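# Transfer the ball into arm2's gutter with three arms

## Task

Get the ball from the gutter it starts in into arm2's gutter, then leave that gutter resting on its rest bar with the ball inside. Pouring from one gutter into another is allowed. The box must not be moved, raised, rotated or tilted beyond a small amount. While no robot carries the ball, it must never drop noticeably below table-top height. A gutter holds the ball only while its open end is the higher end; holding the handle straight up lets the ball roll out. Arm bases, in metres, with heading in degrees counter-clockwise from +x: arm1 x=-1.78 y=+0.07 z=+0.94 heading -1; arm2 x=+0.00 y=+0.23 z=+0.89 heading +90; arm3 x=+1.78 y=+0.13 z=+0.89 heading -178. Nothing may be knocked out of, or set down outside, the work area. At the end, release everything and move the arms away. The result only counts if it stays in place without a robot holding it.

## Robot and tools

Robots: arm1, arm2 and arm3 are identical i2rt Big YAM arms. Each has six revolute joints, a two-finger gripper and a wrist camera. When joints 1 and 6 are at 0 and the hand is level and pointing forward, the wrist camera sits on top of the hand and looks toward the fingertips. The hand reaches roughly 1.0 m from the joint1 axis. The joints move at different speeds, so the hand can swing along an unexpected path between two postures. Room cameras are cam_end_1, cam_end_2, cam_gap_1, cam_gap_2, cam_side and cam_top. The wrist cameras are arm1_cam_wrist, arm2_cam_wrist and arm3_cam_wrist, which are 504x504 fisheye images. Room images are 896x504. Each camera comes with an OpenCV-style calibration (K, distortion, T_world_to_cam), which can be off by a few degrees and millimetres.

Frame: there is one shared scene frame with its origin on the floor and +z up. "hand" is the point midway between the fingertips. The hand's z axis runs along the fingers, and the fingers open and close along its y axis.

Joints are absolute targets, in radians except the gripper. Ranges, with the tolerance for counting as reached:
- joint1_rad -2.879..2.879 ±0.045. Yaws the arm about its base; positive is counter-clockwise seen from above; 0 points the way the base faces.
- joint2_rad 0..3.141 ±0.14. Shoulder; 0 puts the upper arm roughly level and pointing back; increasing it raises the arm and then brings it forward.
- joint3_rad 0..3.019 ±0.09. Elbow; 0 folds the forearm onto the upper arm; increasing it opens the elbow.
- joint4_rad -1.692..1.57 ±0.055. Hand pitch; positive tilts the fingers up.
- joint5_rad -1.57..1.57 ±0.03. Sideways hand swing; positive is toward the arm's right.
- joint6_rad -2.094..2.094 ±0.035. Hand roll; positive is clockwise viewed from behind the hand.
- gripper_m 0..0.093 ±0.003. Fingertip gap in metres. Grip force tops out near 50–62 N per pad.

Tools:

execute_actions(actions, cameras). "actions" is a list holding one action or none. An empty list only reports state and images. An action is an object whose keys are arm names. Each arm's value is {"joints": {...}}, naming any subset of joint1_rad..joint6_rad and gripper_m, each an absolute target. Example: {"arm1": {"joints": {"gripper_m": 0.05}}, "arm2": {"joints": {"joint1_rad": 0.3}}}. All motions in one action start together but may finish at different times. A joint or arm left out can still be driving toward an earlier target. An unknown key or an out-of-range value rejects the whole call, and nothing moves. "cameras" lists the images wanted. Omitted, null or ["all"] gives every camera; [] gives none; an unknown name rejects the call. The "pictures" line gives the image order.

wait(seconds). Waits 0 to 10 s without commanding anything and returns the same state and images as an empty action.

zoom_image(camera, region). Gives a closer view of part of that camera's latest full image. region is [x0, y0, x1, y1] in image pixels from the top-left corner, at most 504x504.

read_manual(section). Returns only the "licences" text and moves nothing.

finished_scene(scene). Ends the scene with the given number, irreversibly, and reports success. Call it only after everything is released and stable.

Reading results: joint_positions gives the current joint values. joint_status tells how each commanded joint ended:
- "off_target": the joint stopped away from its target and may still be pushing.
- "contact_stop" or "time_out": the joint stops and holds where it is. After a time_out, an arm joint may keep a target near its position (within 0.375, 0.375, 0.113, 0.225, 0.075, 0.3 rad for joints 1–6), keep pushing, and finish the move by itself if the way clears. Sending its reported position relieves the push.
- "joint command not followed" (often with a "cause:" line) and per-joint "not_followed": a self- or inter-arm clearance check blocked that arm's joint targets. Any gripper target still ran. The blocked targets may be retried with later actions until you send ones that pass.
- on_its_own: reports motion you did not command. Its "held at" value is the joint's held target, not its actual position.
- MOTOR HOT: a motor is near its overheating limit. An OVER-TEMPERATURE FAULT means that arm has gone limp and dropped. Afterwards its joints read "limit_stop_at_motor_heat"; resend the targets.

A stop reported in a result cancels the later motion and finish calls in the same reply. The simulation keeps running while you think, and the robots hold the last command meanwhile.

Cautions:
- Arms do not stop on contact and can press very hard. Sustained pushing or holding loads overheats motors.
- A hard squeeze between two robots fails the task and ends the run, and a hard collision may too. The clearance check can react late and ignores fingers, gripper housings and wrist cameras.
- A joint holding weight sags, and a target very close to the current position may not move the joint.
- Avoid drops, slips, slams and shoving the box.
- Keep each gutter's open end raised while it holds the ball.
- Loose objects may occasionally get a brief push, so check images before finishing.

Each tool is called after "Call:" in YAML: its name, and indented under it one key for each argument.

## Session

Call:
execute_actions:
  actions: []

Scene clock: 0.00 s.
Motor temperatures (°C, as the motors report them): arm1=[23 25 29 24 23 23] | arm2=[24 29 32 25 24 25] | arm3=[25 22 31 23 25 23]
arm1.joint_positions: joint1_rad=+0.616 joint2_rad=+0.485 joint3_rad=+1.596 joint4_rad=-1.550 joint5_rad=-0.079 joint6_rad=+0.277 gripper_m=+0.094
arm1.joint_status: not commanded
arm1.hand: x=-1.7004 y=+0.1430 z=+1.5437 quat_wxyz=(-0.472, +0.160, -0.827, -0.259) (m; scene frame)
arm2.joint_positions: joint1_rad=-0.783 joint2_rad=+0.406 joint3_rad=+1.481 joint4_rad=-1.482 joint5_rad=+0.280 joint6_rad=+0.404 gripper_m=+0.094
arm2.joint_status: not commanded
arm2.hand: x=+0.1073 y=+0.2642 z=+1.4750 quat_wxyz=(-0.515, +0.078, -0.826, -0.213) (m; scene frame)
arm3.joint_positions: joint1_rad=+0.228 joint2_rad=+0.530 joint3_rad=+1.352 joint4_rad=-1.269 joint5_rad=-0.047 joint6_rad=-0.406 gripper_m=+0.094
arm3.joint_status: not commanded
arm3.hand: x=+1.5732 y=+0.0658 z=+1.4430 quat_wxyz=(+0.019, -0.798, -0.286, +0.530) (m; scene frame)
pictures: arm1_cam_wrist, arm2_cam_wrist, arm3_cam_wrist, cam_end_1, cam_end_2, cam_gap_1, cam_gap_2, cam_side, cam_top
camera_calibration (this result's frames):
arm1_cam_wrist: T_world_to_cam=[[0.506767, -0.815072, -0.280794, 1.41293], [-0.817813, -0.351493, -0.45567, -0.636475], [0.272706, 0.460555, -0.844701, 1.82675], [0, 0, 0, 1]] pos_world=[-1.73471, 0.0866044, 1.64978]
arm2_cam_wrist: T_world_to_cam=[[0.331295, -0.903071, -0.273323, 0.607853], [-0.852715, -0.162571, -0.496435, 0.871159], [0.403882, 0.397533, -0.823921, 1.18869], [0, 0, 0, 1]] pos_world=[0.0613811, 0.218016, 1.578]
arm3_cam_wrist: T_world_to_cam=[[-0.432105, 0.835691, 0.338977, 0.13426], [0.723236, 0.545661, -0.423301, -0.556134], [-0.538715, 0.0622504, -0.840185, 2.1801], [0, 0, 0, 1]] pos_world=[1.63468, 0.0555486, 1.55076]
Images, in order (width x height): arm1_cam_wrist 504x504, arm2_cam_wrist 504x504, arm3_cam_wrist 504x504, cam_end_1 896x504, cam_end_2 896x504, cam_gap_1 896x504, cam_gap_2 896x504, cam_side 896x504, cam_top 896x504.

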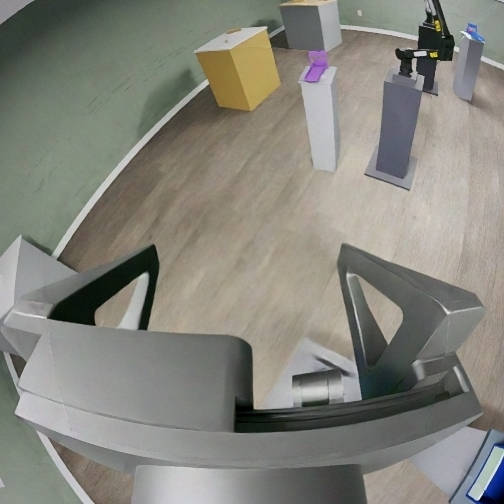

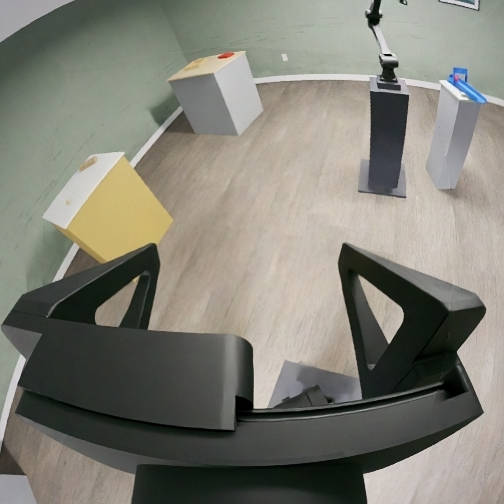

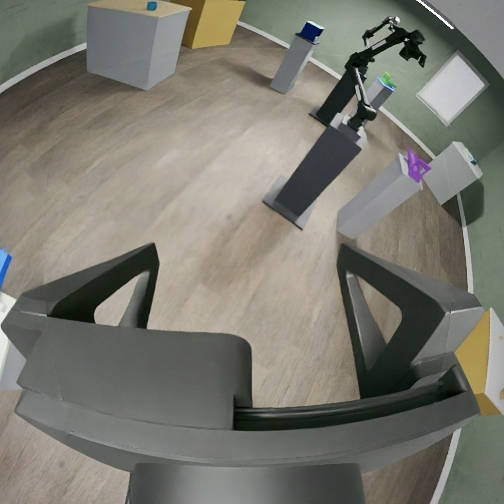

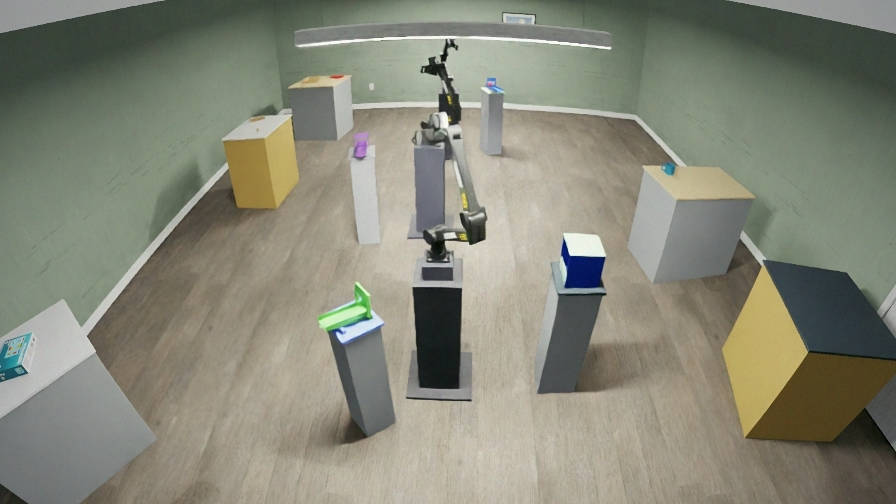

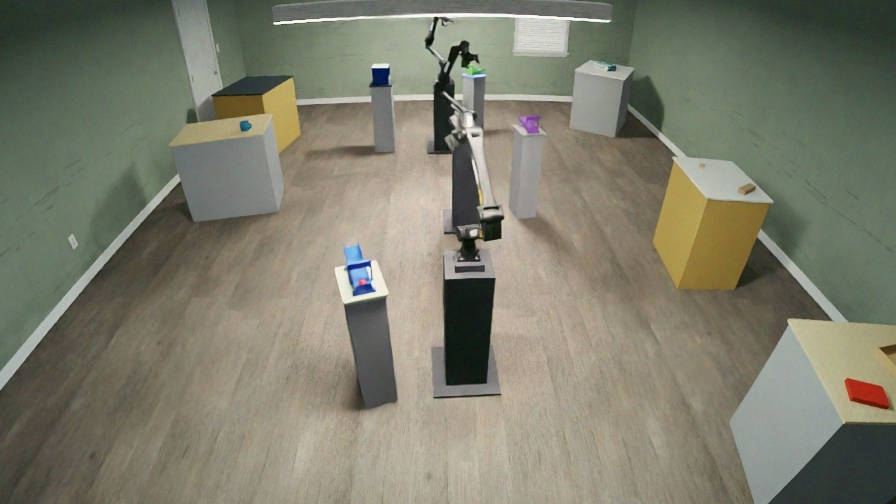

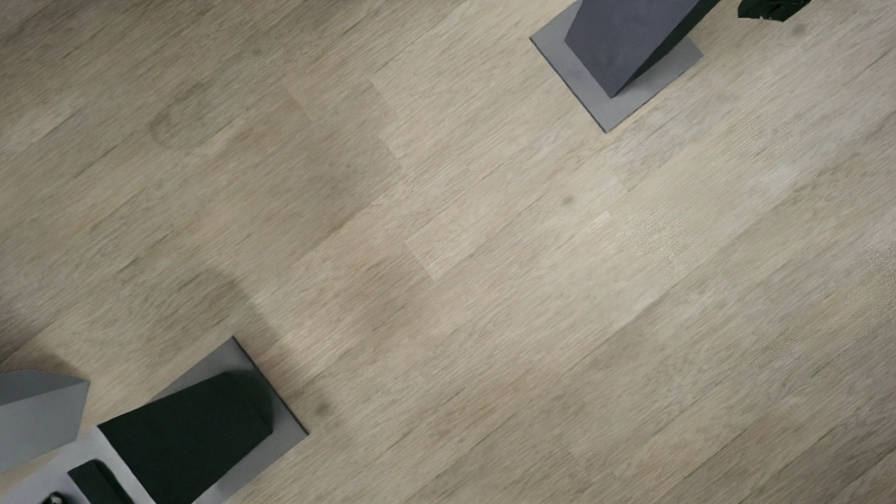

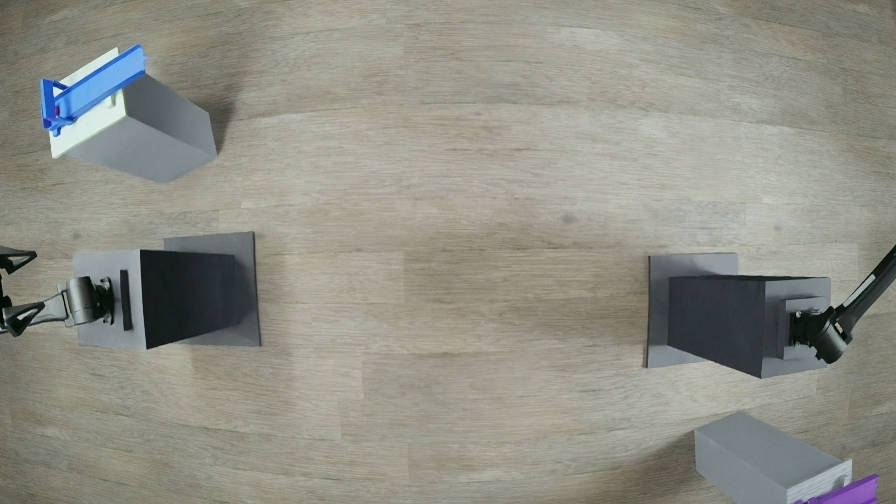

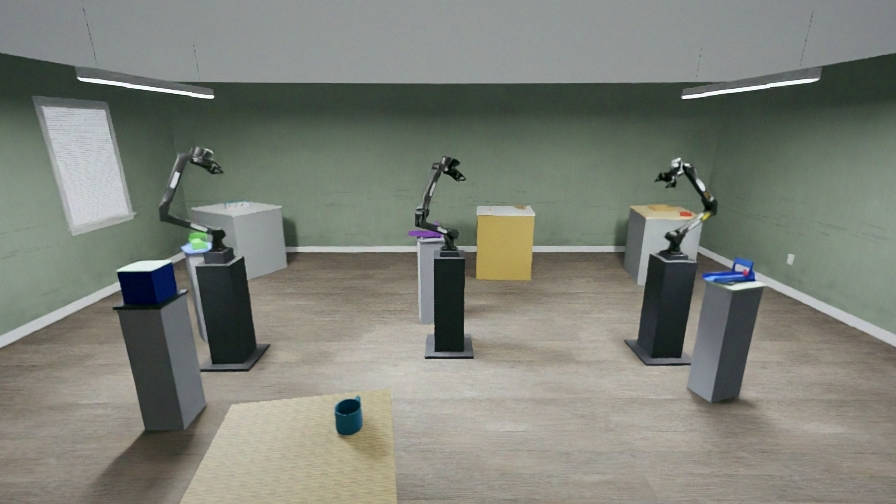

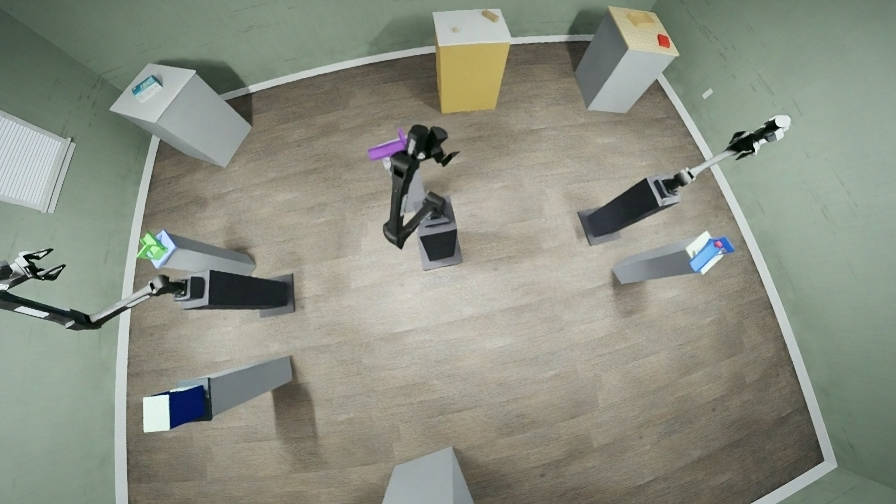

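Call:
execute_actions:
  actions:
    - {"arm3":{"joints":{"joint1_rad":1.83,"joint2_rad":1.783,"joint3_rad":1.807,"joint4_rad":-1.595,"joint5_rad":0,"joint6_rad":0}},"arm2":{"joints":{"joint1_rad":0.3,"joint2_rad":1.783,"joint3_rad":1.807,"joint4_rad":-1.595,"joint5_rad":0,"joint6_rad":0}}}
  cameras: ["arm3_cam_wrist","arm2_cam_wrist"]

Scene clock: 12.97 s.
Motor temperatures (°C, as the motors report them): arm1=[23 25 30 24 23 23] | arm2=[24 29 34 25 24 25] | arm3=[25 22 33 23 25 23]
arm1.joint_positions: joint1_rad=+0.616 joint2_rad=+0.485 joint3_rad=+1.596 joint4_rad=-1.550 joint5_rad=-0.079 joint6_rad=+0.277 gripper_m=+0.094
arm1.joint_status: not commanded
arm1.hand: x=-1.7004 y=+0.1430 z=+1.5437 quat_wxyz=(-0.472, +0.160, -0.827, -0.259) (m; scene frame)
arm2.joint_positions: joint1_rad=+0.302 joint2_rad=+1.801 joint3_rad=+1.781 joint4_rad=-1.582 joint5_rad=+0.000 joint6_rad=+0.011 gripper_m=+0.094
arm2.joint_status: all done
arm2.hand: x=-0.1615 y=+0.7539 z=+1.1282 quat_wxyz=(+0.005, +0.802, -0.598, +0.009) (m; scene frame)
arm3.joint_positions: joint1_rad=+1.831 joint2_rad=+1.773 joint3_rad=+1.782 joint4_rad=-1.580 joint5_rad=-0.002 joint6_rad=-0.011 gripper_m=+0.094
arm3.joint_status: all done
arm3.hand: x=+1.9328 y=-0.3978 z=+1.1374 quat_wxyz=(-0.004, -0.594, -0.804, -0.003) (m; scene frame)
pictures: arm2_cam_wrist, arm3_cam_wrist
camera_calibration (this result's frames):
arm2_cam_wrist: T_world_to_cam=[[0.960658, 0.277071, 0.0191709, -0.0736493], [0.211338, -0.774042, 0.596821, -0.0511481], [0.180201, -0.56929, -0.802145, 1.48498], [0, 0, 0, 1]] pos_world=[-0.186035, 0.826202, 1.22311]
arm3_cam_wrist: T_world_to_cam=[[-0.954965, -0.296705, -0.00285078, 1.72961], [-0.243182, 0.77712, 0.580472, 0.125625], [-0.170013, 0.555023, -0.814275, 1.59983], [0, 0, 0, 1]] pos_world=[1.95426, -0.472387, 1.23471]
Images, in order (width x height): arm2_cam_wrist 504x504, arm3_cam_wrist 504x504.

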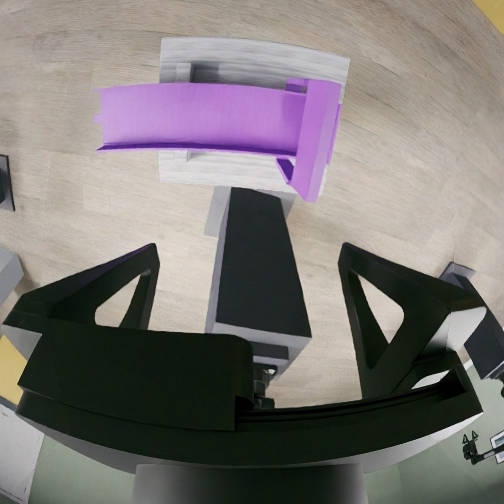

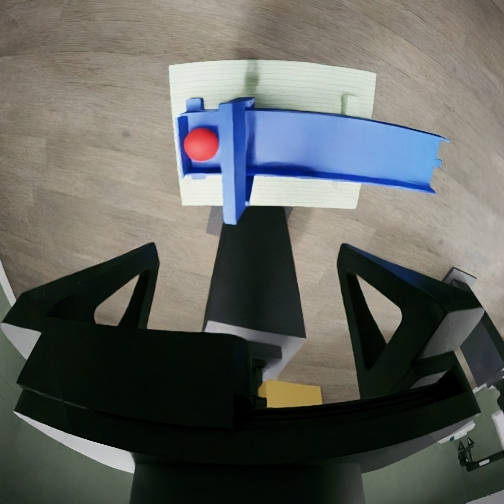

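Call:
execute_actions:
  actions:
    - {"arm3":{"joints":{"joint1_rad":2.016,"joint5_rad":0.384,"joint6_rad":-1.273,"gripper_m":0.055,"joint2_rad":1.86,"joint3_rad":1.72,"joint4_rad":-1.5}},"arm2":{"joints":{"joint1_rad":0.141,"joint2_rad":1.885,"joint3_rad":1.75,"joint4_rad":-1.405,"joint5_rad":-0.15,"joint6_rad":-0.073}}}
  cameras: []

Call:
execute_actions:
  actions:
    - {"arm3":{"joints":{"joint2_rad":1.9416,"joint3_rad":1.64,"joint4_rad":-1.36}}}
  cameras: ["arm3_cam_wrist","arm2_cam_wrist"]

Scene clock: 58.47 s.
Motor temperatures (°C, as the motors report them): arm1=[23 25 31 25 23 23] | arm2=[24 33 40 25 24 25] | arm3=[25 25 37 23 25 23]
arm1.joint_positions: joint1_rad=+0.616 joint2_rad=+0.485 joint3_rad=+1.596 joint4_rad=-1.550 joint5_rad=-0.079 joint6_rad=+0.277 gripper_m=+0.094
arm1.joint_status: not commanded
arm1.hand: x=-1.7004 y=+0.1430 z=+1.5437 quat_wxyz=(-0.472, +0.160, -0.827, -0.259) (m; scene frame)
arm2.joint_positions: joint1_rad=+0.141 joint2_rad=+1.904 joint3_rad=+1.741 joint4_rad=-1.420 joint5_rad=-0.148 joint6_rad=-0.061 gripper_m=+0.094
arm2.joint_status: all done
arm2.hand: x=-0.1053 y=+0.8055 z=+1.0586 quat_wxyz=(+0.054, +0.772, -0.631, -0.050) (m; scene frame)
arm3.joint_positions: joint1_rad=+2.015 joint2_rad=+1.869 joint3_rad=+1.711 joint4_rad=-1.514 joint5_rad=+0.383 joint6_rad=-1.261 gripper_m=+0.055
arm3.joint_status: all done
arm3.hand: x=+1.9713 y=-0.3948 z=+1.0726 quat_wxyz=(+0.191, +0.089, -0.977, +0.027) (m; scene frame)
pictures: none
No camera images: the call's "cameras" was empty. Leave "cameras" out to get every camera's image.

Scene clock: 59.37 s.
Motor temperatures (°C, as the motors report them): arm1=[23 25 31 25 23 23] | arm2=[24 33 40 25 24 25] | arm3=[25 25 37 23 25 23]
arm1.joint_positions: joint1_rad=+0.616 joint2_rad=+0.485 joint3_rad=+1.596 joint4_rad=-1.550 joint5_rad=-0.079 joint6_rad=+0.277 gripper_m=+0.094
arm1.joint_status: not commanded
arm1.hand: x=-1.7004 y=+0.1430 z=+1.5437 quat_wxyz=(-0.472, +0.160, -0.827, -0.259) (m; scene frame)
arm2.joint_positions: joint1_rad=+0.141 joint2_rad=+1.904 joint3_rad=+1.741 joint4_rad=-1.420 joint5_rad=-0.148 joint6_rad=-0.061 gripper_m=+0.094
arm2.joint_status: not commanded
arm2.hand: x=-0.1053 y=+0.8055 z=+1.0586 quat_wxyz=(+0.054, +0.772, -0.631, -0.050) (m; scene frame)
arm3.joint_positions: joint1_rad=+2.021 joint2_rad=+1.928 joint3_rad=+1.642 joint4_rad=-1.375 joint5_rad=+0.386 joint6_rad=-1.262 gripper_m=+0.055
arm3.joint_status: all done
arm3.hand: x=+1.9798 y=-0.4043 z=+1.0137 quat_wxyz=(+0.190, +0.091, -0.977, +0.033) (m; scene frame)
pictures: arm2_cam_wrist, arm3_cam_wrist
camera_calibration (this result's frames):
arm2_cam_wrist: T_world_to_cam=[[0.973331, 0.188815, -0.130287, 0.0900336], [0.229353, -0.789048, 0.569912, 0.0608077], [0.00480497, -0.584595, -0.811311, 1.45199], [0, 0, 0, 1]] pos_world=[-0.108556, 0.879807, 1.15509]
arm3_cam_wrist: T_world_to_cam=[[0.195142, -0.980143, 0.0351981, -0.819679], [-0.527626, -0.0746601, 0.846189, 0.163316], [-0.826759, -0.183698, -0.531719, 2.22587], [0, 0, 0, 1]] pos_world=[2.08638, -0.382322, 1.07419]
Images, in order (width x height): arm2_cam_wrist 504x504, arm3_cam_wrist 504x504.

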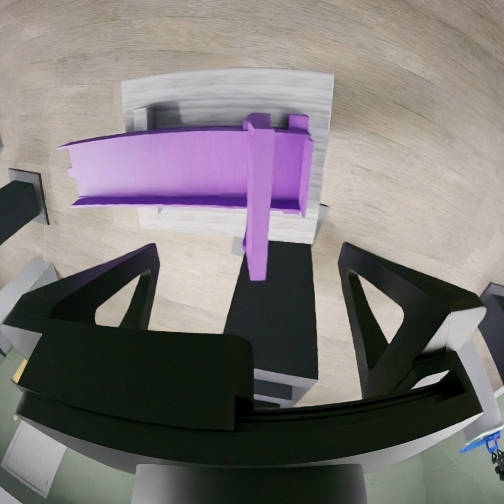

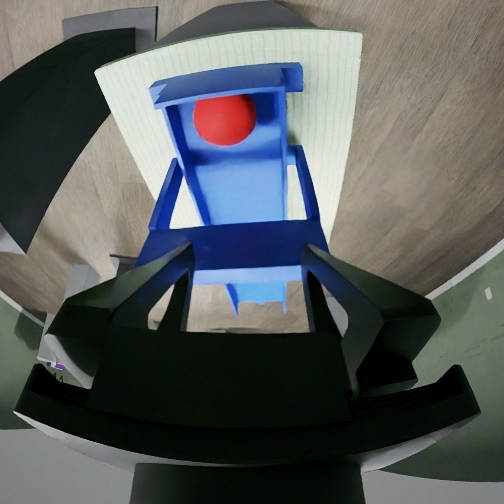

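Call:
execute_actions:
  actions:
    - {"arm3":{"joints":{"joint1_rad":2.042,"joint5_rad":0.391,"joint6_rad":-1.36}},"arm2":{"joints":{"joint2_rad":1.935,"joint3_rad":1.62,"joint4_rad":-1.225}}}
  cameras: []

Call:
execute_actions:
  actions:
    - {"arm3":{"joints":{"joint2_rad":1.965,"joint3_rad":1.5444,"joint4_rad":-1.228}}}
  cameras: ["arm3_cam_wrist","arm2_cam_wrist"]

Scene clock: 87.20 s.
Motor temperatures (°C, as the motors report them): arm1=[23 25 31 25 23 23] | arm2=[24 34 39 25 24 25] | arm3=[25 26 35 23 25 23]
arm1.joint_positions: joint1_rad=+0.616 joint2_rad=+0.485 joint3_rad=+1.596 joint4_rad=-1.550 joint5_rad=-0.079 joint6_rad=+0.277 gripper_m=+0.094
arm1.joint_status: not commanded
arm1.hand: x=-1.7004 y=+0.1430 z=+1.5437 quat_wxyz=(-0.472, +0.160, -0.827, -0.259) (m; scene frame)
arm2.joint_positions: joint1_rad=+0.141 joint2_rad=+1.947 joint3_rad=+1.613 joint4_rad=-1.241 joint5_rad=-0.148 joint6_rad=-0.062 gripper_m=+0.094
arm2.joint_status: all done
arm2.hand: x=-0.1055 y=+0.8065 z=+0.9869 quat_wxyz=(+0.052, +0.773, -0.631, -0.053) (m; scene frame)
arm3.joint_positions: joint1_rad=+2.039 joint2_rad=+1.928 joint3_rad=+1.642 joint4_rad=-1.375 joint5_rad=+0.389 joint6_rad=-1.348 gripper_m=+0.055
arm3.joint_status: all done
arm3.hand: x=+1.9889 y=-0.4009 z=+1.0140 quat_wxyz=(+0.193, +0.142, -0.971, +0.027) (m; scene frame)
pictures: none
No camera images: the call's "cameras" was empty. Leave "cameras" out to get every camera's image.

Scene clock: 88.03 s.
Motor temperatures (°C, as the motors report them): arm1=[23 25 31 25 23 23] | arm2=[24 34 39 25 24 25] | arm3=[25 26 35 23 25 23]
arm1.joint_positions: joint1_rad=+0.616 joint2_rad=+0.485 joint3_rad=+1.596 joint4_rad=-1.550 joint5_rad=-0.079 joint6_rad=+0.277 gripper_m=+0.094
arm1.joint_status: not commanded
arm1.hand: x=-1.7004 y=+0.1430 z=+1.5437 quat_wxyz=(-0.472, +0.160, -0.827, -0.259) (m; scene frame)
arm2.joint_positions: joint1_rad=+0.141 joint2_rad=+1.947 joint3_rad=+1.613 joint4_rad=-1.241 joint5_rad=-0.148 joint6_rad=-0.062 gripper_m=+0.094
arm2.joint_status: not commanded
arm2.hand: x=-0.1055 y=+0.8065 z=+0.9869 quat_wxyz=(+0.052, +0.773, -0.631, -0.053) (m; scene frame)
arm3.joint_positions: joint1_rad=+2.039 joint2_rad=+1.963 joint3_rad=+1.541 joint4_rad=-1.243 joint5_rad=+0.389 joint6_rad=-1.349 gripper_m=+0.055
arm3.joint_status: all done
arm3.hand: x=+1.9857 y=-0.3942 z=+0.9584 quat_wxyz=(+0.193, +0.142, -0.970, +0.025) (m; scene frame)
pictures: arm2_cam_wrist, arm3_cam_wrist
camera_calibration (this result's frames):
arm2_cam_wrist: T_world_to_cam=[[0.973115, 0.190221, -0.129861, 0.0790559], [0.230284, -0.793489, 0.563333, 0.112721], [0.00411465, -0.578093, -0.815961, 1.39363], [0, 0, 0, 1]] pos_world=[-0.108623, 0.880054, 1.08392]
arm3_cam_wrist: T_world_to_cam=[[0.290666, -0.956824, -0.00131975, -0.95441], [-0.504777, -0.154514, 0.849309, 0.134114], [-0.812843, -0.246199, -0.527895, 2.14724], [0, 0, 0, 1]] pos_world=[2.09048, -0.363832, 1.01835]
Images, in order (width x height): arm2_cam_wrist 504x504, arm3_cam_wrist 504x504.

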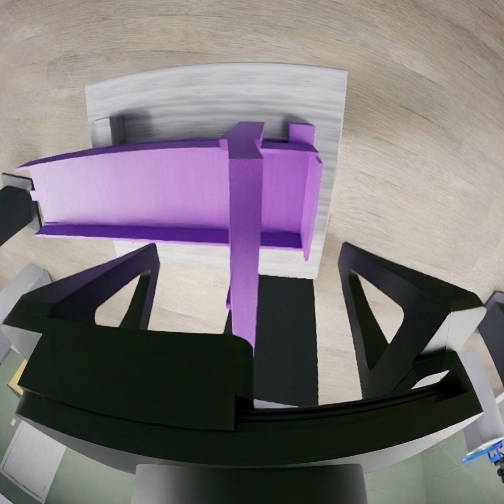

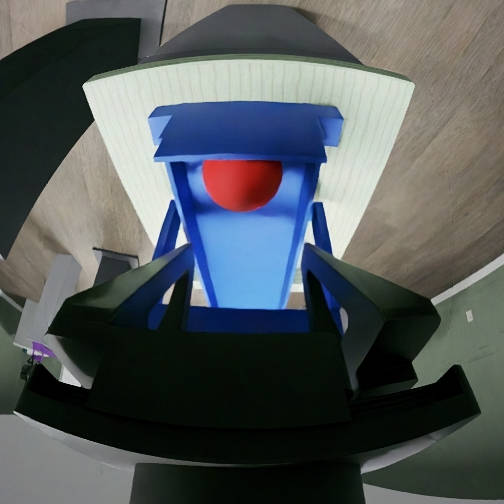

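Call:
execute_actions:
  actions:
    - {"arm3":{"joints":{"joint1_rad":2.061,"joint2_rad":2.035,"joint3_rad":1.488,"joint4_rad":-1.098}},"arm2":{"joints":{"joint3_rad":1.597,"joint4_rad":-1.195}}}
  cameras: ["arm3_cam_wrist"]

Scene clock: 98.63 s.
Motor temperatures (°C, as the motors report them): arm1=[23 25 31 25 23 23] | arm2=[24 34 39 25 24 25] | arm3=[25 26 35 23 25 23]
arm1.joint_positions: joint1_rad=+0.616 joint2_rad=+0.485 joint3_rad=+1.596 joint4_rad=-1.550 joint5_rad=-0.079 joint6_rad=+0.277 gripper_m=+0.094
arm1.joint_status: not commanded
arm1.hand: x=-1.7004 y=+0.1430 z=+1.5437 quat_wxyz=(-0.472, +0.160, -0.827, -0.259) (m; scene frame)
arm2.joint_positions: joint1_rad=+0.141 joint2_rad=+1.947 joint3_rad=+1.598 joint4_rad=-1.211 joint5_rad=-0.148 joint6_rad=-0.062 gripper_m=+0.094
arm2.joint_status: all done
arm2.hand: x=-0.1057 y=+0.8081 z=+0.9814 quat_wxyz=(+0.047, +0.773, -0.630, -0.058) (m; scene frame)
arm3.joint_positions: joint1_rad=+2.054 joint2_rad=+2.024 joint3_rad=+1.489 joint4_rad=-1.117 joint5_rad=+0.396 joint6_rad=-1.351 gripper_m=+0.055
arm3.joint_status: all done
arm3.hand: x=+1.9945 y=-0.3937 z=+0.9073 quat_wxyz=(+0.194, +0.150, -0.969, +0.034) (m; scene frame)
pictures: arm3_cam_wrist
camera_calibration (this result's frames):
arm3_cam_wrist: T_world_to_cam=[[0.308034, -0.951296, 0.0122836, -1.00142], [-0.502416, -0.151693, 0.851215, 0.176749], [-0.807895, -0.268374, -0.524673, 2.10608], [0, 0, 0, 1]] pos_world=[2.09877, -0.360616, 0.966855]
Images, in order (width x height): arm3_cam_wrist 504x504.

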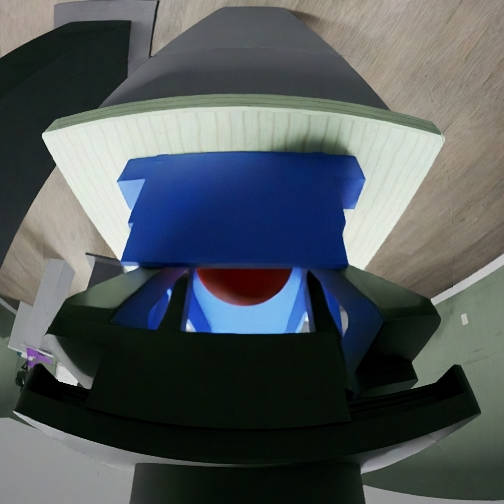

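Call:
execute_actions:
  actions:
    - {"arm3":{"joints":{"gripper_m":0.0,"joint1_rad":2.054,"joint2_rad":2.024}},"arm2":{"joints":{"gripper_m":0.0}}}
  cameras: []

Call:
execute_actions:
  actions:
    - {"arm3":{"joints":{"joint2_rad":1.80,"joint3_rad":1.64,"joint4_rad":-1.45}},"arm2":{"joints":{"joint2_rad":1.80,"joint3_rad":1.78,"joint4_rad":-1.46,"joint5_rad":-0.2}}}
  cameras: ["arm3_cam_wrist","arm2_cam_wrist"]

Scene clock: 103.97 s.
Motor temperatures (°C, as the motors report them): arm1=[23 25 31 25 23 23] | arm2=[24 35 38 25 24 25] | arm3=[25 26 35 23 25 23]
arm1.joint_positions: joint1_rad=+0.616 joint2_rad=+0.485 joint3_rad=+1.596 joint4_rad=-1.550 joint5_rad=-0.079 joint6_rad=+0.277 gripper_m=+0.094
arm1.joint_status: not commanded
arm1.hand: x=-1.7004 y=+0.1430 z=+1.5437 quat_wxyz=(-0.472, +0.160, -0.827, -0.259) (m; scene frame)
arm2.joint_positions: joint1_rad=+0.141 joint2_rad=+1.943 joint3_rad=+1.598 joint4_rad=-1.209 joint5_rad=-0.162 joint6_rad=-0.061 gripper_m=+0.012
arm2.joint_status: gripper_m off_target (ended at +0.012, target +0.000)
arm2.hand: x=-0.1081 y=+0.8085 z=+0.9844 quat_wxyz=(+0.049, +0.772, -0.630, -0.065) (m; scene frame)
arm3.joint_positions: joint1_rad=+2.054 joint2_rad=+2.024 joint3_rad=+1.489 joint4_rad=-1.116 joint5_rad=+0.395 joint6_rad=-1.351 gripper_m=+0.042
arm3.joint_status: gripper_m off_target (ended at +0.042, target +0.000); the others done
arm3.hand: x=+1.9948 y=-0.3940 z=+0.9073 quat_wxyz=(+0.193, +0.150, -0.969, +0.034) (m; scene frame)
pictures: none
No camera images: the call's "cameras" was empty. Leave "cameras" out to get every camera's image.

Scene clock: 105.40 s.
Motor temperatures (°C, as the motors report them): arm1=[23 25 31 25 23 23] | arm2=[24 35 39 25 24 25] | arm3=[25 26 35 23 25 23]
arm1.joint_positions: joint1_rad=+0.616 joint2_rad=+0.485 joint3_rad=+1.596 joint4_rad=-1.550 joint5_rad=-0.079 joint6_rad=+0.277 gripper_m=+0.094
arm1.joint_status: not commanded
arm1.hand: x=-1.7004 y=+0.1430 z=+1.5437 quat_wxyz=(-0.472, +0.160, -0.827, -0.259) (m; scene frame)
arm2.joint_positions: joint1_rad=+0.140 joint2_rad=+1.806 joint3_rad=+1.734 joint4_rad=-1.448 joint5_rad=-0.195 joint6_rad=-0.063 gripper_m=+0.011
arm2.joint_status: all done
arm2.hand: x=-0.1109 y=+0.7895 z=+1.1114 quat_wxyz=(+0.050, +0.772, -0.627, -0.089) (m; scene frame)
arm3.joint_positions: joint1_rad=+2.054 joint2_rad=+1.804 joint3_rad=+1.623 joint4_rad=-1.434 joint5_rad=+0.392 joint6_rad=-1.351 gripper_m=+0.042
arm3.joint_status: all done
arm3.hand: x=+1.9852 y=-0.3780 z=+1.0746 quat_wxyz=(+0.186, +0.146, -0.970, +0.050) (m; scene frame)
pictures: arm2_cam_wrist, arm3_cam_wrist
camera_calibration (this result's frames):
arm2_cam_wrist: T_world_to_cam=[[0.964466, 0.199464, -0.173263, 0.143768], [0.26118, -0.818778, 0.511261, 0.111639], [-0.0398852, -0.538347, -0.841779, 1.47785], [0, 0, 0, 1]] pos_world=[-0.108873, 0.858326, 1.21185]
arm3_cam_wrist: T_world_to_cam=[[0.307275, -0.950408, 0.0480266, -1.02221], [-0.520696, -0.125674, 0.844442, 0.0854212], [-0.796529, -0.284483, -0.53349, 2.17133], [0, 0, 0, 1]] pos_world=[2.08811, -0.343071, 1.13535]
Images, in order (width x height): arm2_cam_wrist 504x504, arm3_cam_wrist 504x504.

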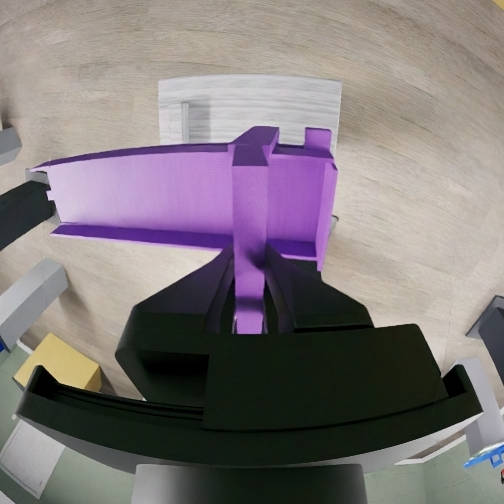

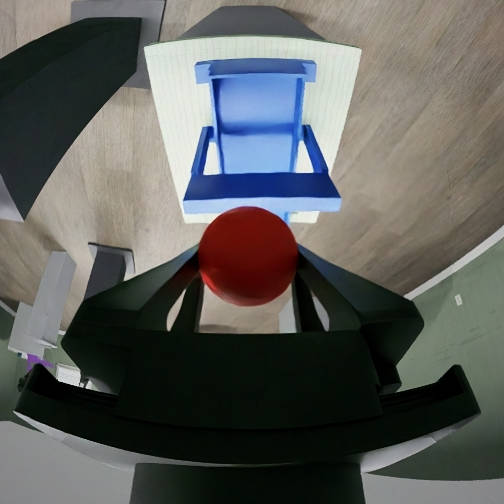

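Call:
execute_actions:
  actions:
    - {"arm3":{"joints":{"joint1_rad":-0.091,"joint3_rad":2.0,"joint4_rad":-0.9,"joint5_rad":0,"joint6_rad":0}},"arm2":{"joints":{"joint1_rad":-1.627,"joint3_rad":1.95,"joint4_rad":-1.3,"joint5_rad":0,"joint6_rad":1.571}}}
  cameras: []

Call:
execute_actions:
  actions:
    - {"arm3":{"joints":{"joint2_rad":2.172,"joint3_rad":2.19,"joint4_rad":-0.6}},"arm2":{"joints":{"joint2_rad":2.16,"joint3_rad":2.29,"joint4_rad":-1.155}}}
  cameras: ["arm3_cam_wrist","cam_side","cam_gap_2"]

Call:
zoom_image:
  camera: "cam_side"
  region: [500, 180, 610, 260]

Scene clock: 120.67 s.
Motor temperatures (°C, as the motors report them): arm1=[23 25 31 25 23 23] | arm2=[24 34 43 25 24 25] | arm3=[25 26 37 23 25 23]
arm1.joint_positions: joint1_rad=+0.616 joint2_rad=+0.485 joint3_rad=+1.596 joint4_rad=-1.550 joint5_rad=-0.079 joint6_rad=+0.277 gripper_m=+0.094
arm1.joint_status: not commanded
arm1.hand: x=-1.7004 y=+0.1430 z=+1.5437 quat_wxyz=(-0.472, +0.160, -0.827, -0.259) (m; scene frame)
arm2.joint_positions: joint1_rad=-1.632 joint2_rad=+1.832 joint3_rad=+1.900 joint4_rad=-1.306 joint5_rad=+0.003 joint6_rad=+1.559 gripper_m=+0.011
arm2.joint_status: all done
arm2.hand: x=+0.6457 y=+0.1878 z=+1.1618 quat_wxyz=(-0.117, -0.716, -0.679, -0.115) (m; scene frame)
arm3.joint_positions: joint1_rad=-0.093 joint2_rad=+1.817 joint3_rad=+1.969 joint4_rad=-0.916 joint5_rad=+0.002 joint6_rad=-0.011 gripper_m=+0.042
arm3.joint_status: all done
arm3.hand: x=+1.0438 y=+0.1754 z=+1.2534 quat_wxyz=(+0.016, -0.921, +0.026, +0.388) (m; scene frame)
pictures: none
No camera images: the call's "cameras" was empty. Leave "cameras" out to get every camera's image.

Scene clock: 122.30 s.
Motor temperatures (°C, as the motors report them): arm1=[23 25 31 25 23 23] | arm2=[24 35 43 25 24 25] | arm3=[25 27 37 23 25 23]
arm1.joint_positions: joint1_rad=+0.616 joint2_rad=+0.485 joint3_rad=+1.596 joint4_rad=-1.550 joint5_rad=-0.079 joint6_rad=+0.277 gripper_m=+0.094
arm1.joint_status: not commanded
arm1.hand: x=-1.7004 y=+0.1430 z=+1.5437 quat_wxyz=(-0.472, +0.160, -0.827, -0.259) (m; scene frame)
arm2.joint_positions: joint1_rad=-1.632 joint2_rad=+2.203 joint3_rad=+2.212 joint4_rad=-1.173 joint5_rad=+0.003 joint6_rad=+1.560 gripper_m=+0.011
arm2.joint_status: all done
arm2.hand: x=+0.7784 y=+0.1806 z=+1.0630 quat_wxyz=(-0.144, -0.711, -0.673, -0.140) (m; scene frame)
arm3.joint_positions: joint1_rad=-0.093 joint2_rad=+2.172 joint3_rad=+2.161 joint4_rad=-0.626 joint5_rad=+0.002 joint6_rad=-0.011 gripper_m=+0.042
arm3.joint_status: all done
arm3.hand: x=+0.9082 y=+0.1843 z=+1.1377 quat_wxyz=(+0.018, -0.894, +0.025, +0.447) (m; scene frame)
pictures: arm3_cam_wrist, cam_gap_2, cam_side
camera_calibration (this result's frames):
arm3_cam_wrist: T_world_to_cam=[[0.0636968, 0.997843, 0.0159023, -0.261268], [0.952421, -0.0560228, -0.299593, -0.507142], [-0.298056, 0.0342288, -0.953935, 1.47394], [0, 0, 0, 1]] pos_world=[0.93897, 0.181842, 1.25826]
Images, in order (width x height): arm3_cam_wrist 504x504, cam_gap_2 896x504, cam_side 896x504.

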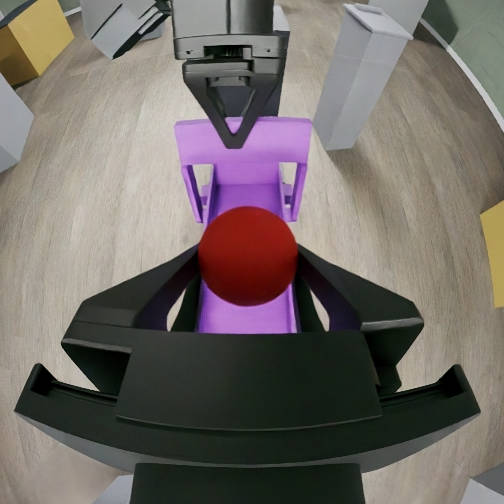

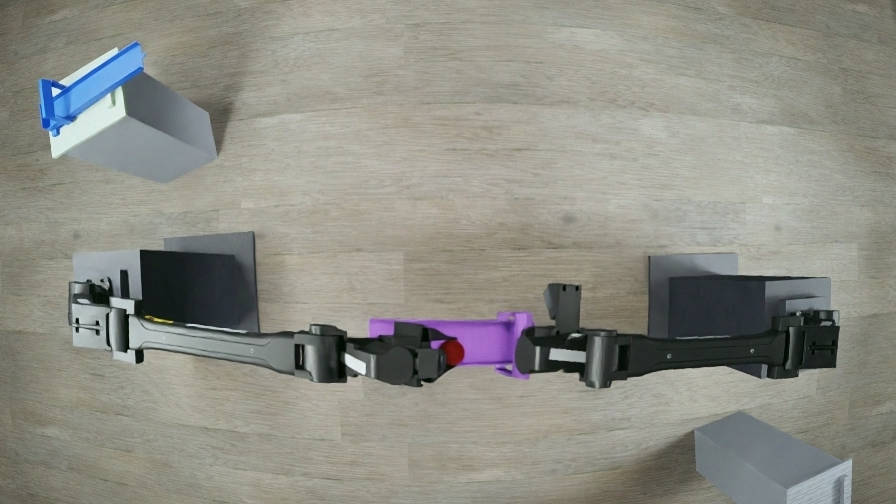

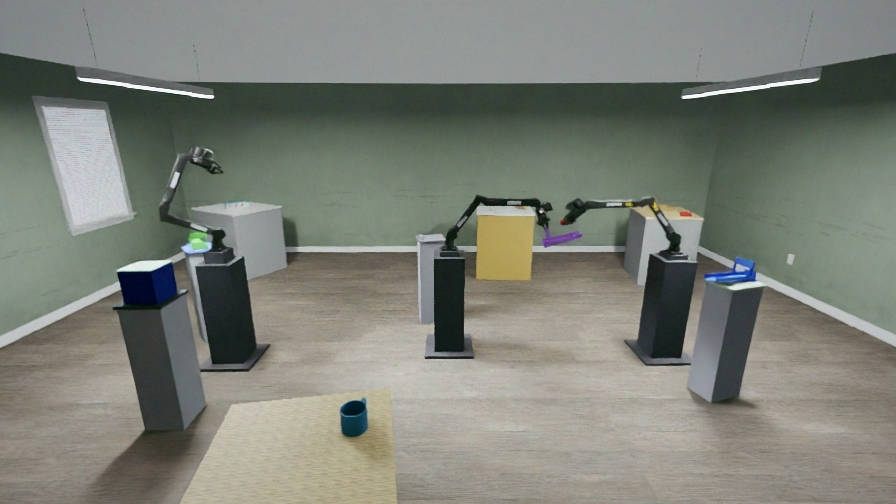

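Region (500, 180, 610, 260) of cam_side's 896x504 image, scaled by 4.582, with more detail than that image has; it fills the top 367 rows of this view, and the rest is white.

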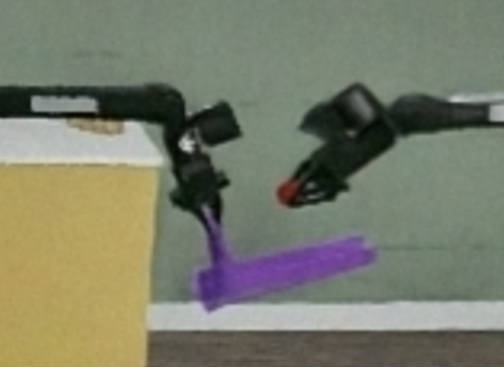

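Call:
execute_actions:
  actions:
    - {"arm3":{"joints":{"joint4_rad":-0.945}}}
  cameras: ["arm3_cam_wrist","cam_side"]

Call:
zoom_image:
  camera: "cam_side"
  region: [500, 180, 610, 260]

Scene clock: 128.83 s.
Motor temperatures (°C, as the motors report them): arm1=[23 25 31 25 23 23] | arm2=[24 36 46 25 24 25] | arm3=[25 27 38 23 25 23]
arm1.joint_positions: joint1_rad=+0.616 joint2_rad=+0.485 joint3_rad=+1.596 joint4_rad=-1.550 joint5_rad=-0.079 joint6_rad=+0.277 gripper_m=+0.094
arm1.joint_status: not commanded
arm1.hand: x=-1.7004 y=+0.1430 z=+1.5437 quat_wxyz=(-0.472, +0.160, -0.827, -0.259) (m; scene frame)
arm2.joint_positions: joint1_rad=-1.632 joint2_rad=+2.203 joint3_rad=+2.212 joint4_rad=-1.173 joint5_rad=+0.003 joint6_rad=+1.560 gripper_m=+0.011
arm2.joint_status: not commanded
arm2.hand: x=+0.7784 y=+0.1806 z=+1.0630 quat_wxyz=(-0.144, -0.711, -0.673, -0.140) (m; scene frame)
arm3.joint_positions: joint1_rad=-0.093 joint2_rad=+2.172 joint3_rad=+2.161 joint4_rad=-0.929 joint5_rad=+0.002 joint6_rad=-0.011 gripper_m=+0.042
arm3.joint_status: all done
arm3.hand: x=+0.9613 y=+0.1808 z=+1.0857 quat_wxyz=(+0.012, -0.952, +0.026, +0.306) (m; scene frame)
pictures: arm3_cam_wrist, cam_side
camera_calibration (this result's frames):
arm3_cam_wrist: T_world_to_cam=[[0.0589925, 0.998153, 0.0145171, -0.254346], [0.998258, -0.0589897, -0.000619065, -0.941579], [0.00023844, 0.0145284, -0.999894, 1.20699], [0, 0, 0, 1]] pos_world=[0.954656, 0.180797, 1.20997]
Images, in order (width x height): arm3_cam_wrist 504x504, cam_side 896x504.

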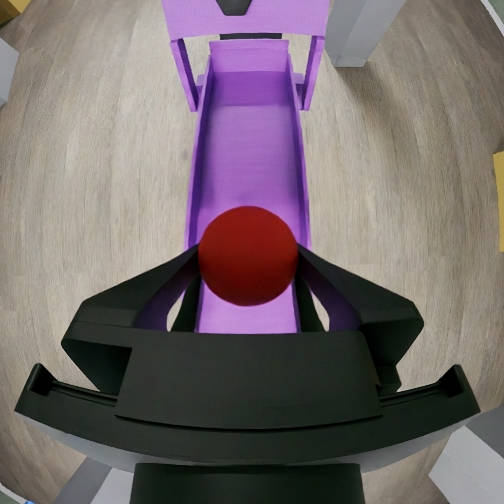

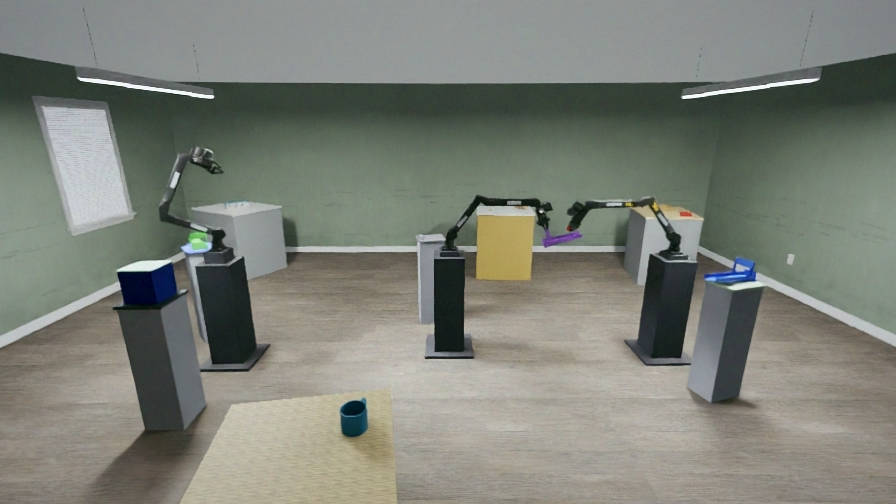

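Region (500, 180, 610, 260) of cam_side's 896x504 image, scaled by 4.582, with more detail than that image has; it fills the top 367 rows of this view, and the rest is white.

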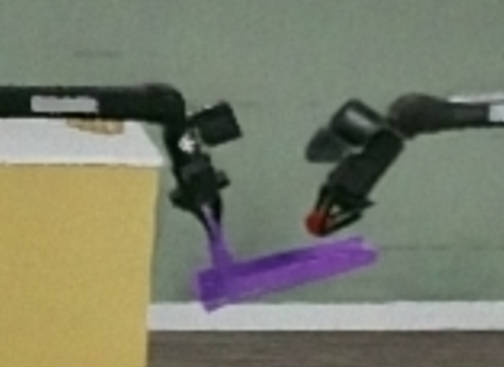

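Call:
execute_actions:
  actions:
    - {"arm3":{"joints":{"joint3_rad":2.135}}}
  cameras: []

Call:
execute_actions:
  actions:
    - {"arm3":{"joints":{"gripper_m":0.052}}}
  cameras: ["arm3_cam_wrist"]

Scene clock: 134.07 s.
Motor temperatures (°C, as the motors report them): arm1=[23 25 31 25 23 23] | arm2=[24 37 48 25 24 25] | arm3=[25 28 39 23 25 23]
arm1.joint_positions: joint1_rad=+0.616 joint2_rad=+0.485 joint3_rad=+1.596 joint4_rad=-1.550 joint5_rad=-0.079 joint6_rad=+0.277 gripper_m=+0.094
arm1.joint_status: not commanded
arm1.hand: x=-1.7004 y=+0.1430 z=+1.5437 quat_wxyz=(-0.472, +0.160, -0.827, -0.259) (m; scene frame)
arm2.joint_positions: joint1_rad=-1.632 joint2_rad=+2.203 joint3_rad=+2.212 joint4_rad=-1.173 joint5_rad=+0.003 joint6_rad=+1.560 gripper_m=+0.011
arm2.joint_status: not commanded
arm2.hand: x=+0.7784 y=+0.1806 z=+1.0630 quat_wxyz=(-0.144, -0.711, -0.673, -0.140) (m; scene frame)
arm3.joint_positions: joint1_rad=-0.093 joint2_rad=+2.171 joint3_rad=+2.130 joint4_rad=-0.931 joint5_rad=+0.002 joint6_rad=-0.011 gripper_m=+0.042
arm3.joint_status: all done
arm3.hand: x=+0.9684 y=+0.1804 z=+1.0694 quat_wxyz=(+0.012, -0.956, +0.026, +0.291) (m; scene frame)
pictures: none
No camera images: the call's "cameras" was empty. Leave "cameras" out to get every camera's image.

Scene clock: 135.23 s.
Motor temperatures (°C, as the motors report them): arm1=[23 25 31 25 23 23] | arm2=[24 38 48 25 24 25] | arm3=[25 28 39 23 25 23]
arm1.joint_positions: joint1_rad=+0.616 joint2_rad=+0.485 joint3_rad=+1.596 joint4_rad=-1.550 joint5_rad=-0.079 joint6_rad=+0.277 gripper_m=+0.094
arm1.joint_status: not commanded
arm1.hand: x=-1.7004 y=+0.1430 z=+1.5437 quat_wxyz=(-0.472, +0.160, -0.827, -0.259) (m; scene frame)
arm2.joint_positions: joint1_rad=-1.632 joint2_rad=+2.202 joint3_rad=+2.212 joint4_rad=-1.171 joint5_rad=+0.002 joint6_rad=+1.560 gripper_m=+0.011
arm2.joint_status: not commanded
arm2.hand: x=+0.7787 y=+0.1807 z=+1.0637 quat_wxyz=(-0.145, -0.711, -0.673, -0.141) (m; scene frame)
arm3.joint_positions: joint1_rad=-0.093 joint2_rad=+2.171 joint3_rad=+2.130 joint4_rad=-0.931 joint5_rad=+0.002 joint6_rad=-0.011 gripper_m=+0.052
arm3.joint_status: all done
arm3.hand: x=+0.9684 y=+0.1804 z=+1.0694 quat_wxyz=(+0.012, -0.956, +0.026, +0.291) (m; scene frame)
pictures: arm3_cam_wrist
camera_calibration (this result's frames):
arm3_cam_wrist: T_world_to_cam=[[0.0585146, 0.998184, 0.0142834, -0.25335], [0.997742, -0.0589492, 0.0321815, -0.983308], [0.0329651, 0.0123681, -0.99938, 1.15886], [0, 0, 0, 1]] pos_world=[0.957711, 0.180592, 1.19341]
Images, in order (width x height): arm3_cam_wrist 504x504.

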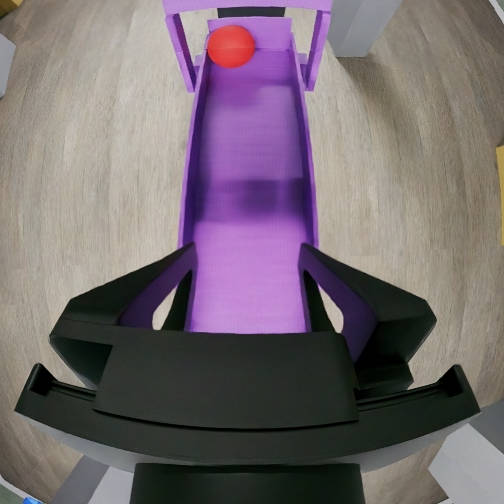

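Call:
execute_actions:
  actions:
    - {"arm3":{"joints":{"joint2_rad":1.9}}}
  cameras: []

Call:
execute_actions:
  actions:
    - {"arm3":{"joints":{"joint2_rad":0.8,"joint3_rad":1.3,"joint4_rad":-1.0}},"arm2":{"joints":{"joint2_rad":1.9,"joint3_rad":2.07}}}
  cameras: []

Call:
execute_actions:
  actions:
    - {"arm2":{"joints":{"joint2_rad":1.68,"joint3_rad":1.8}}}
  cameras: []

Call:
execute_actions:
  actions:
    - {"arm2":{"joints":{"joint1_rad":0.107,"joint5_rad":-0.33}}}
  cameras: []

Call:
execute_actions:
  actions:
    - {"arm2":{"joints":{"joint6_rad":-0.095}}}
  cameras: ["arm2_cam_wrist"]

Scene clock: 150.60 s.
Motor temperatures (°C, as the motors report them): arm1=[23 25 31 25 23 23] | arm2=[24 39 51 25 24 25] | arm3=[25 29 38 23 25 23]
arm1.joint_positions: joint1_rad=+0.616 joint2_rad=+0.485 joint3_rad=+1.596 joint4_rad=-1.550 joint5_rad=-0.079 joint6_rad=+0.277 gripper_m=+0.094
arm1.joint_status: not commanded
arm1.hand: x=-1.7004 y=+0.1430 z=+1.5437 quat_wxyz=(-0.472, +0.160, -0.827, -0.259) (m; scene frame)
arm2.joint_positions: joint1_rad=-1.632 joint2_rad=+2.202 joint3_rad=+2.212 joint4_rad=-1.171 joint5_rad=+0.002 joint6_rad=+1.560 gripper_m=+0.011
arm2.joint_status: not commanded
arm2.hand: x=+0.7787 y=+0.1807 z=+1.0637 quat_wxyz=(-0.145, -0.711, -0.673, -0.141) (m; scene frame)
arm3.joint_positions: joint1_rad=-0.093 joint2_rad=+1.906 joint3_rad=+2.125 joint4_rad=-0.934 joint5_rad=+0.002 joint6_rad=-0.011 gripper_m=+0.052
arm3.joint_status: all done
arm3.hand: x=+1.0096 y=+0.1777 z=+1.2717 quat_wxyz=(+0.016, -0.911, +0.025, +0.411) (m; scene frame)
pictures: none
No camera images: the call's "cameras" was empty. Leave "cameras" out to get every camera's image.

Scene clock: 152.40 s.
Motor temperatures (°C, as the motors report them): arm1=[23 25 31 25 23 23] | arm2=[24 39 50 25 24 25] | arm3=[25 29 38 23 25 23]
arm1.joint_positions: joint1_rad=+0.616 joint2_rad=+0.485 joint3_rad=+1.596 joint4_rad=-1.550 joint5_rad=-0.079 joint6_rad=+0.277 gripper_m=+0.094
arm1.joint_status: not commanded
arm1.hand: x=-1.7004 y=+0.1430 z=+1.5437 quat_wxyz=(-0.472, +0.160, -0.827, -0.259) (m; scene frame)
arm2.joint_positions: joint1_rad=-1.632 joint2_rad=+1.918 joint3_rad=+2.055 joint4_rad=-1.171 joint5_rad=+0.002 joint6_rad=+1.560 gripper_m=+0.011
arm2.joint_status: all done
arm2.hand: x=+0.7179 y=+0.1830 z=+1.1935 quat_wxyz=(-0.190, -0.701, -0.663, -0.183) (m; scene frame)
arm3.joint_positions: joint1_rad=-0.093 joint2_rad=+0.798 joint3_rad=+1.300 joint4_rad=-0.987 joint5_rad=+0.002 joint6_rad=-0.011 gripper_m=+0.052
arm3.joint_status: all done
arm3.hand: x=+1.4182 y=+0.1507 z=+1.4059 quat_wxyz=(+0.020, -0.858, +0.024, +0.513) (m; scene frame)
pictures: none
No camera images: the call's "cameras" was empty. Leave "cameras" out to get every camera's image.

Scene clock: 153.60 s.
Motor temperatures (°C, as the motors report them): arm1=[23 25 31 25 23 23] | arm2=[24 39 50 25 24 25] | arm3=[25 28 38 23 25 23]
arm1.joint_positions: joint1_rad=+0.616 joint2_rad=+0.485 joint3_rad=+1.596 joint4_rad=-1.550 joint5_rad=-0.079 joint6_rad=+0.277 gripper_m=+0.094
arm1.joint_status: not commanded
arm1.hand: x=-1.7004 y=+0.1430 z=+1.5437 quat_wxyz=(-0.472, +0.160, -0.827, -0.259) (m; scene frame)
arm2.joint_positions: joint1_rad=-1.632 joint2_rad=+1.693 joint3_rad=+1.788 joint4_rad=-1.171 joint5_rad=+0.002 joint6_rad=+1.560 gripper_m=+0.011
arm2.joint_status: all done
arm2.hand: x=+0.6316 y=+0.1883 z=+1.2077 quat_wxyz=(-0.175, -0.705, -0.666, -0.170) (m; scene frame)
arm3.joint_positions: joint1_rad=-0.093 joint2_rad=+0.798 joint3_rad=+1.300 joint4_rad=-0.987 joint5_rad=+0.002 joint6_rad=-0.011 gripper_m=+0.052
arm3.joint_status: not commanded
arm3.hand: x=+1.4182 y=+0.1507 z=+1.4059 quat_wxyz=(+0.020, -0.858, +0.024, +0.513) (m; scene frame)
pictures: none
No camera images: the call's "cameras" was empty. Leave "cameras" out to get every camera's image.

Scene clock: 155.73 s.
Motor temperatures (°C, as the motors report them): arm1=[23 25 31 25 23 23] | arm2=[24 39 49 25 24 25] | arm3=[25 28 38 23 25 23]
arm1.joint_positions: joint1_rad=+0.616 joint2_rad=+0.485 joint3_rad=+1.596 joint4_rad=-1.550 joint5_rad=-0.079 joint6_rad=+0.277 gripper_m=+0.094
arm1.joint_status: not commanded
arm1.hand: x=-1.7004 y=+0.1430 z=+1.5437 quat_wxyz=(-0.472, +0.160, -0.827, -0.259) (m; scene frame)
arm2.joint_positions: joint1_rad=+0.113 joint2_rad=+1.717 joint3_rad=+1.788 joint4_rad=-1.171 joint5_rad=-0.328 joint6_rad=+1.563 gripper_m=+0.011
arm2.joint_status: all done
arm2.hand: x=-0.1240 y=+0.8516 z=+1.2104 quat_wxyz=(+0.171, +0.096, -0.954, -0.227) (m; scene frame)
arm3.joint_positions: joint1_rad=-0.093 joint2_rad=+0.798 joint3_rad=+1.300 joint4_rad=-0.987 joint5_rad=+0.002 joint6_rad=-0.011 gripper_m=+0.052
arm3.joint_status: not commanded
arm3.hand: x=+1.4182 y=+0.1507 z=+1.4059 quat_wxyz=(+0.020, -0.858, +0.024, +0.513) (m; scene frame)
pictures: none
No camera images: the call's "cameras" was empty. Leave "cameras" out to get every camera's image.

Scene clock: 157.93 s.
Motor temperatures (°C, as the motors report them): arm1=[23 25 31 25 23 23] | arm2=[24 38 48 25 24 25] | arm3=[25 27 38 23 25 23]
arm1.joint_positions: joint1_rad=+0.616 joint2_rad=+0.485 joint3_rad=+1.596 joint4_rad=-1.550 joint5_rad=-0.079 joint6_rad=+0.277 gripper_m=+0.094
arm1.joint_status: not commanded
arm1.hand: x=-1.7004 y=+0.1430 z=+1.5437 quat_wxyz=(-0.472, +0.160, -0.827, -0.259) (m; scene frame)
arm2.joint_positions: joint1_rad=+0.113 joint2_rad=+1.717 joint3_rad=+1.788 joint4_rad=-1.171 joint5_rad=-0.327 joint6_rad=-0.086 gripper_m=+0.011
arm2.joint_status: all done
arm2.hand: x=-0.1239 y=+0.8516 z=+1.2103 quat_wxyz=(-0.051, +0.765, -0.578, -0.279) (m; scene frame)
arm3.joint_positions: joint1_rad=-0.093 joint2_rad=+0.798 joint3_rad=+1.300 joint4_rad=-0.987 joint5_rad=+0.002 joint6_rad=-0.011 gripper_m=+0.052
arm3.joint_status: not commanded
arm3.hand: x=+1.4182 y=+0.1507 z=+1.4059 quat_wxyz=(+0.020, -0.858, +0.024, +0.513) (m; scene frame)
pictures: arm2_cam_wrist
camera_calibration (this result's frames):
arm2_cam_wrist: T_world_to_cam=[[0.92048, 0.312753, -0.234312, 0.13301], [0.341806, -0.934979, 0.0947784, 0.728294], [-0.189434, -0.167331, -0.96753, 1.41178], [0, 0, 0, 1]] pos_world=[-0.103929, 0.875574, 1.32808]
Images, in order (width x height): arm2_cam_wrist 504x504.

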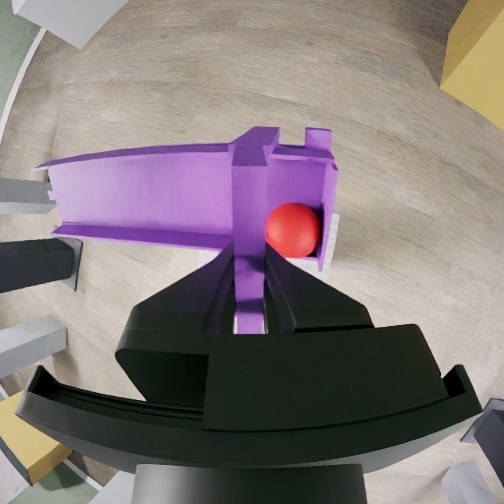

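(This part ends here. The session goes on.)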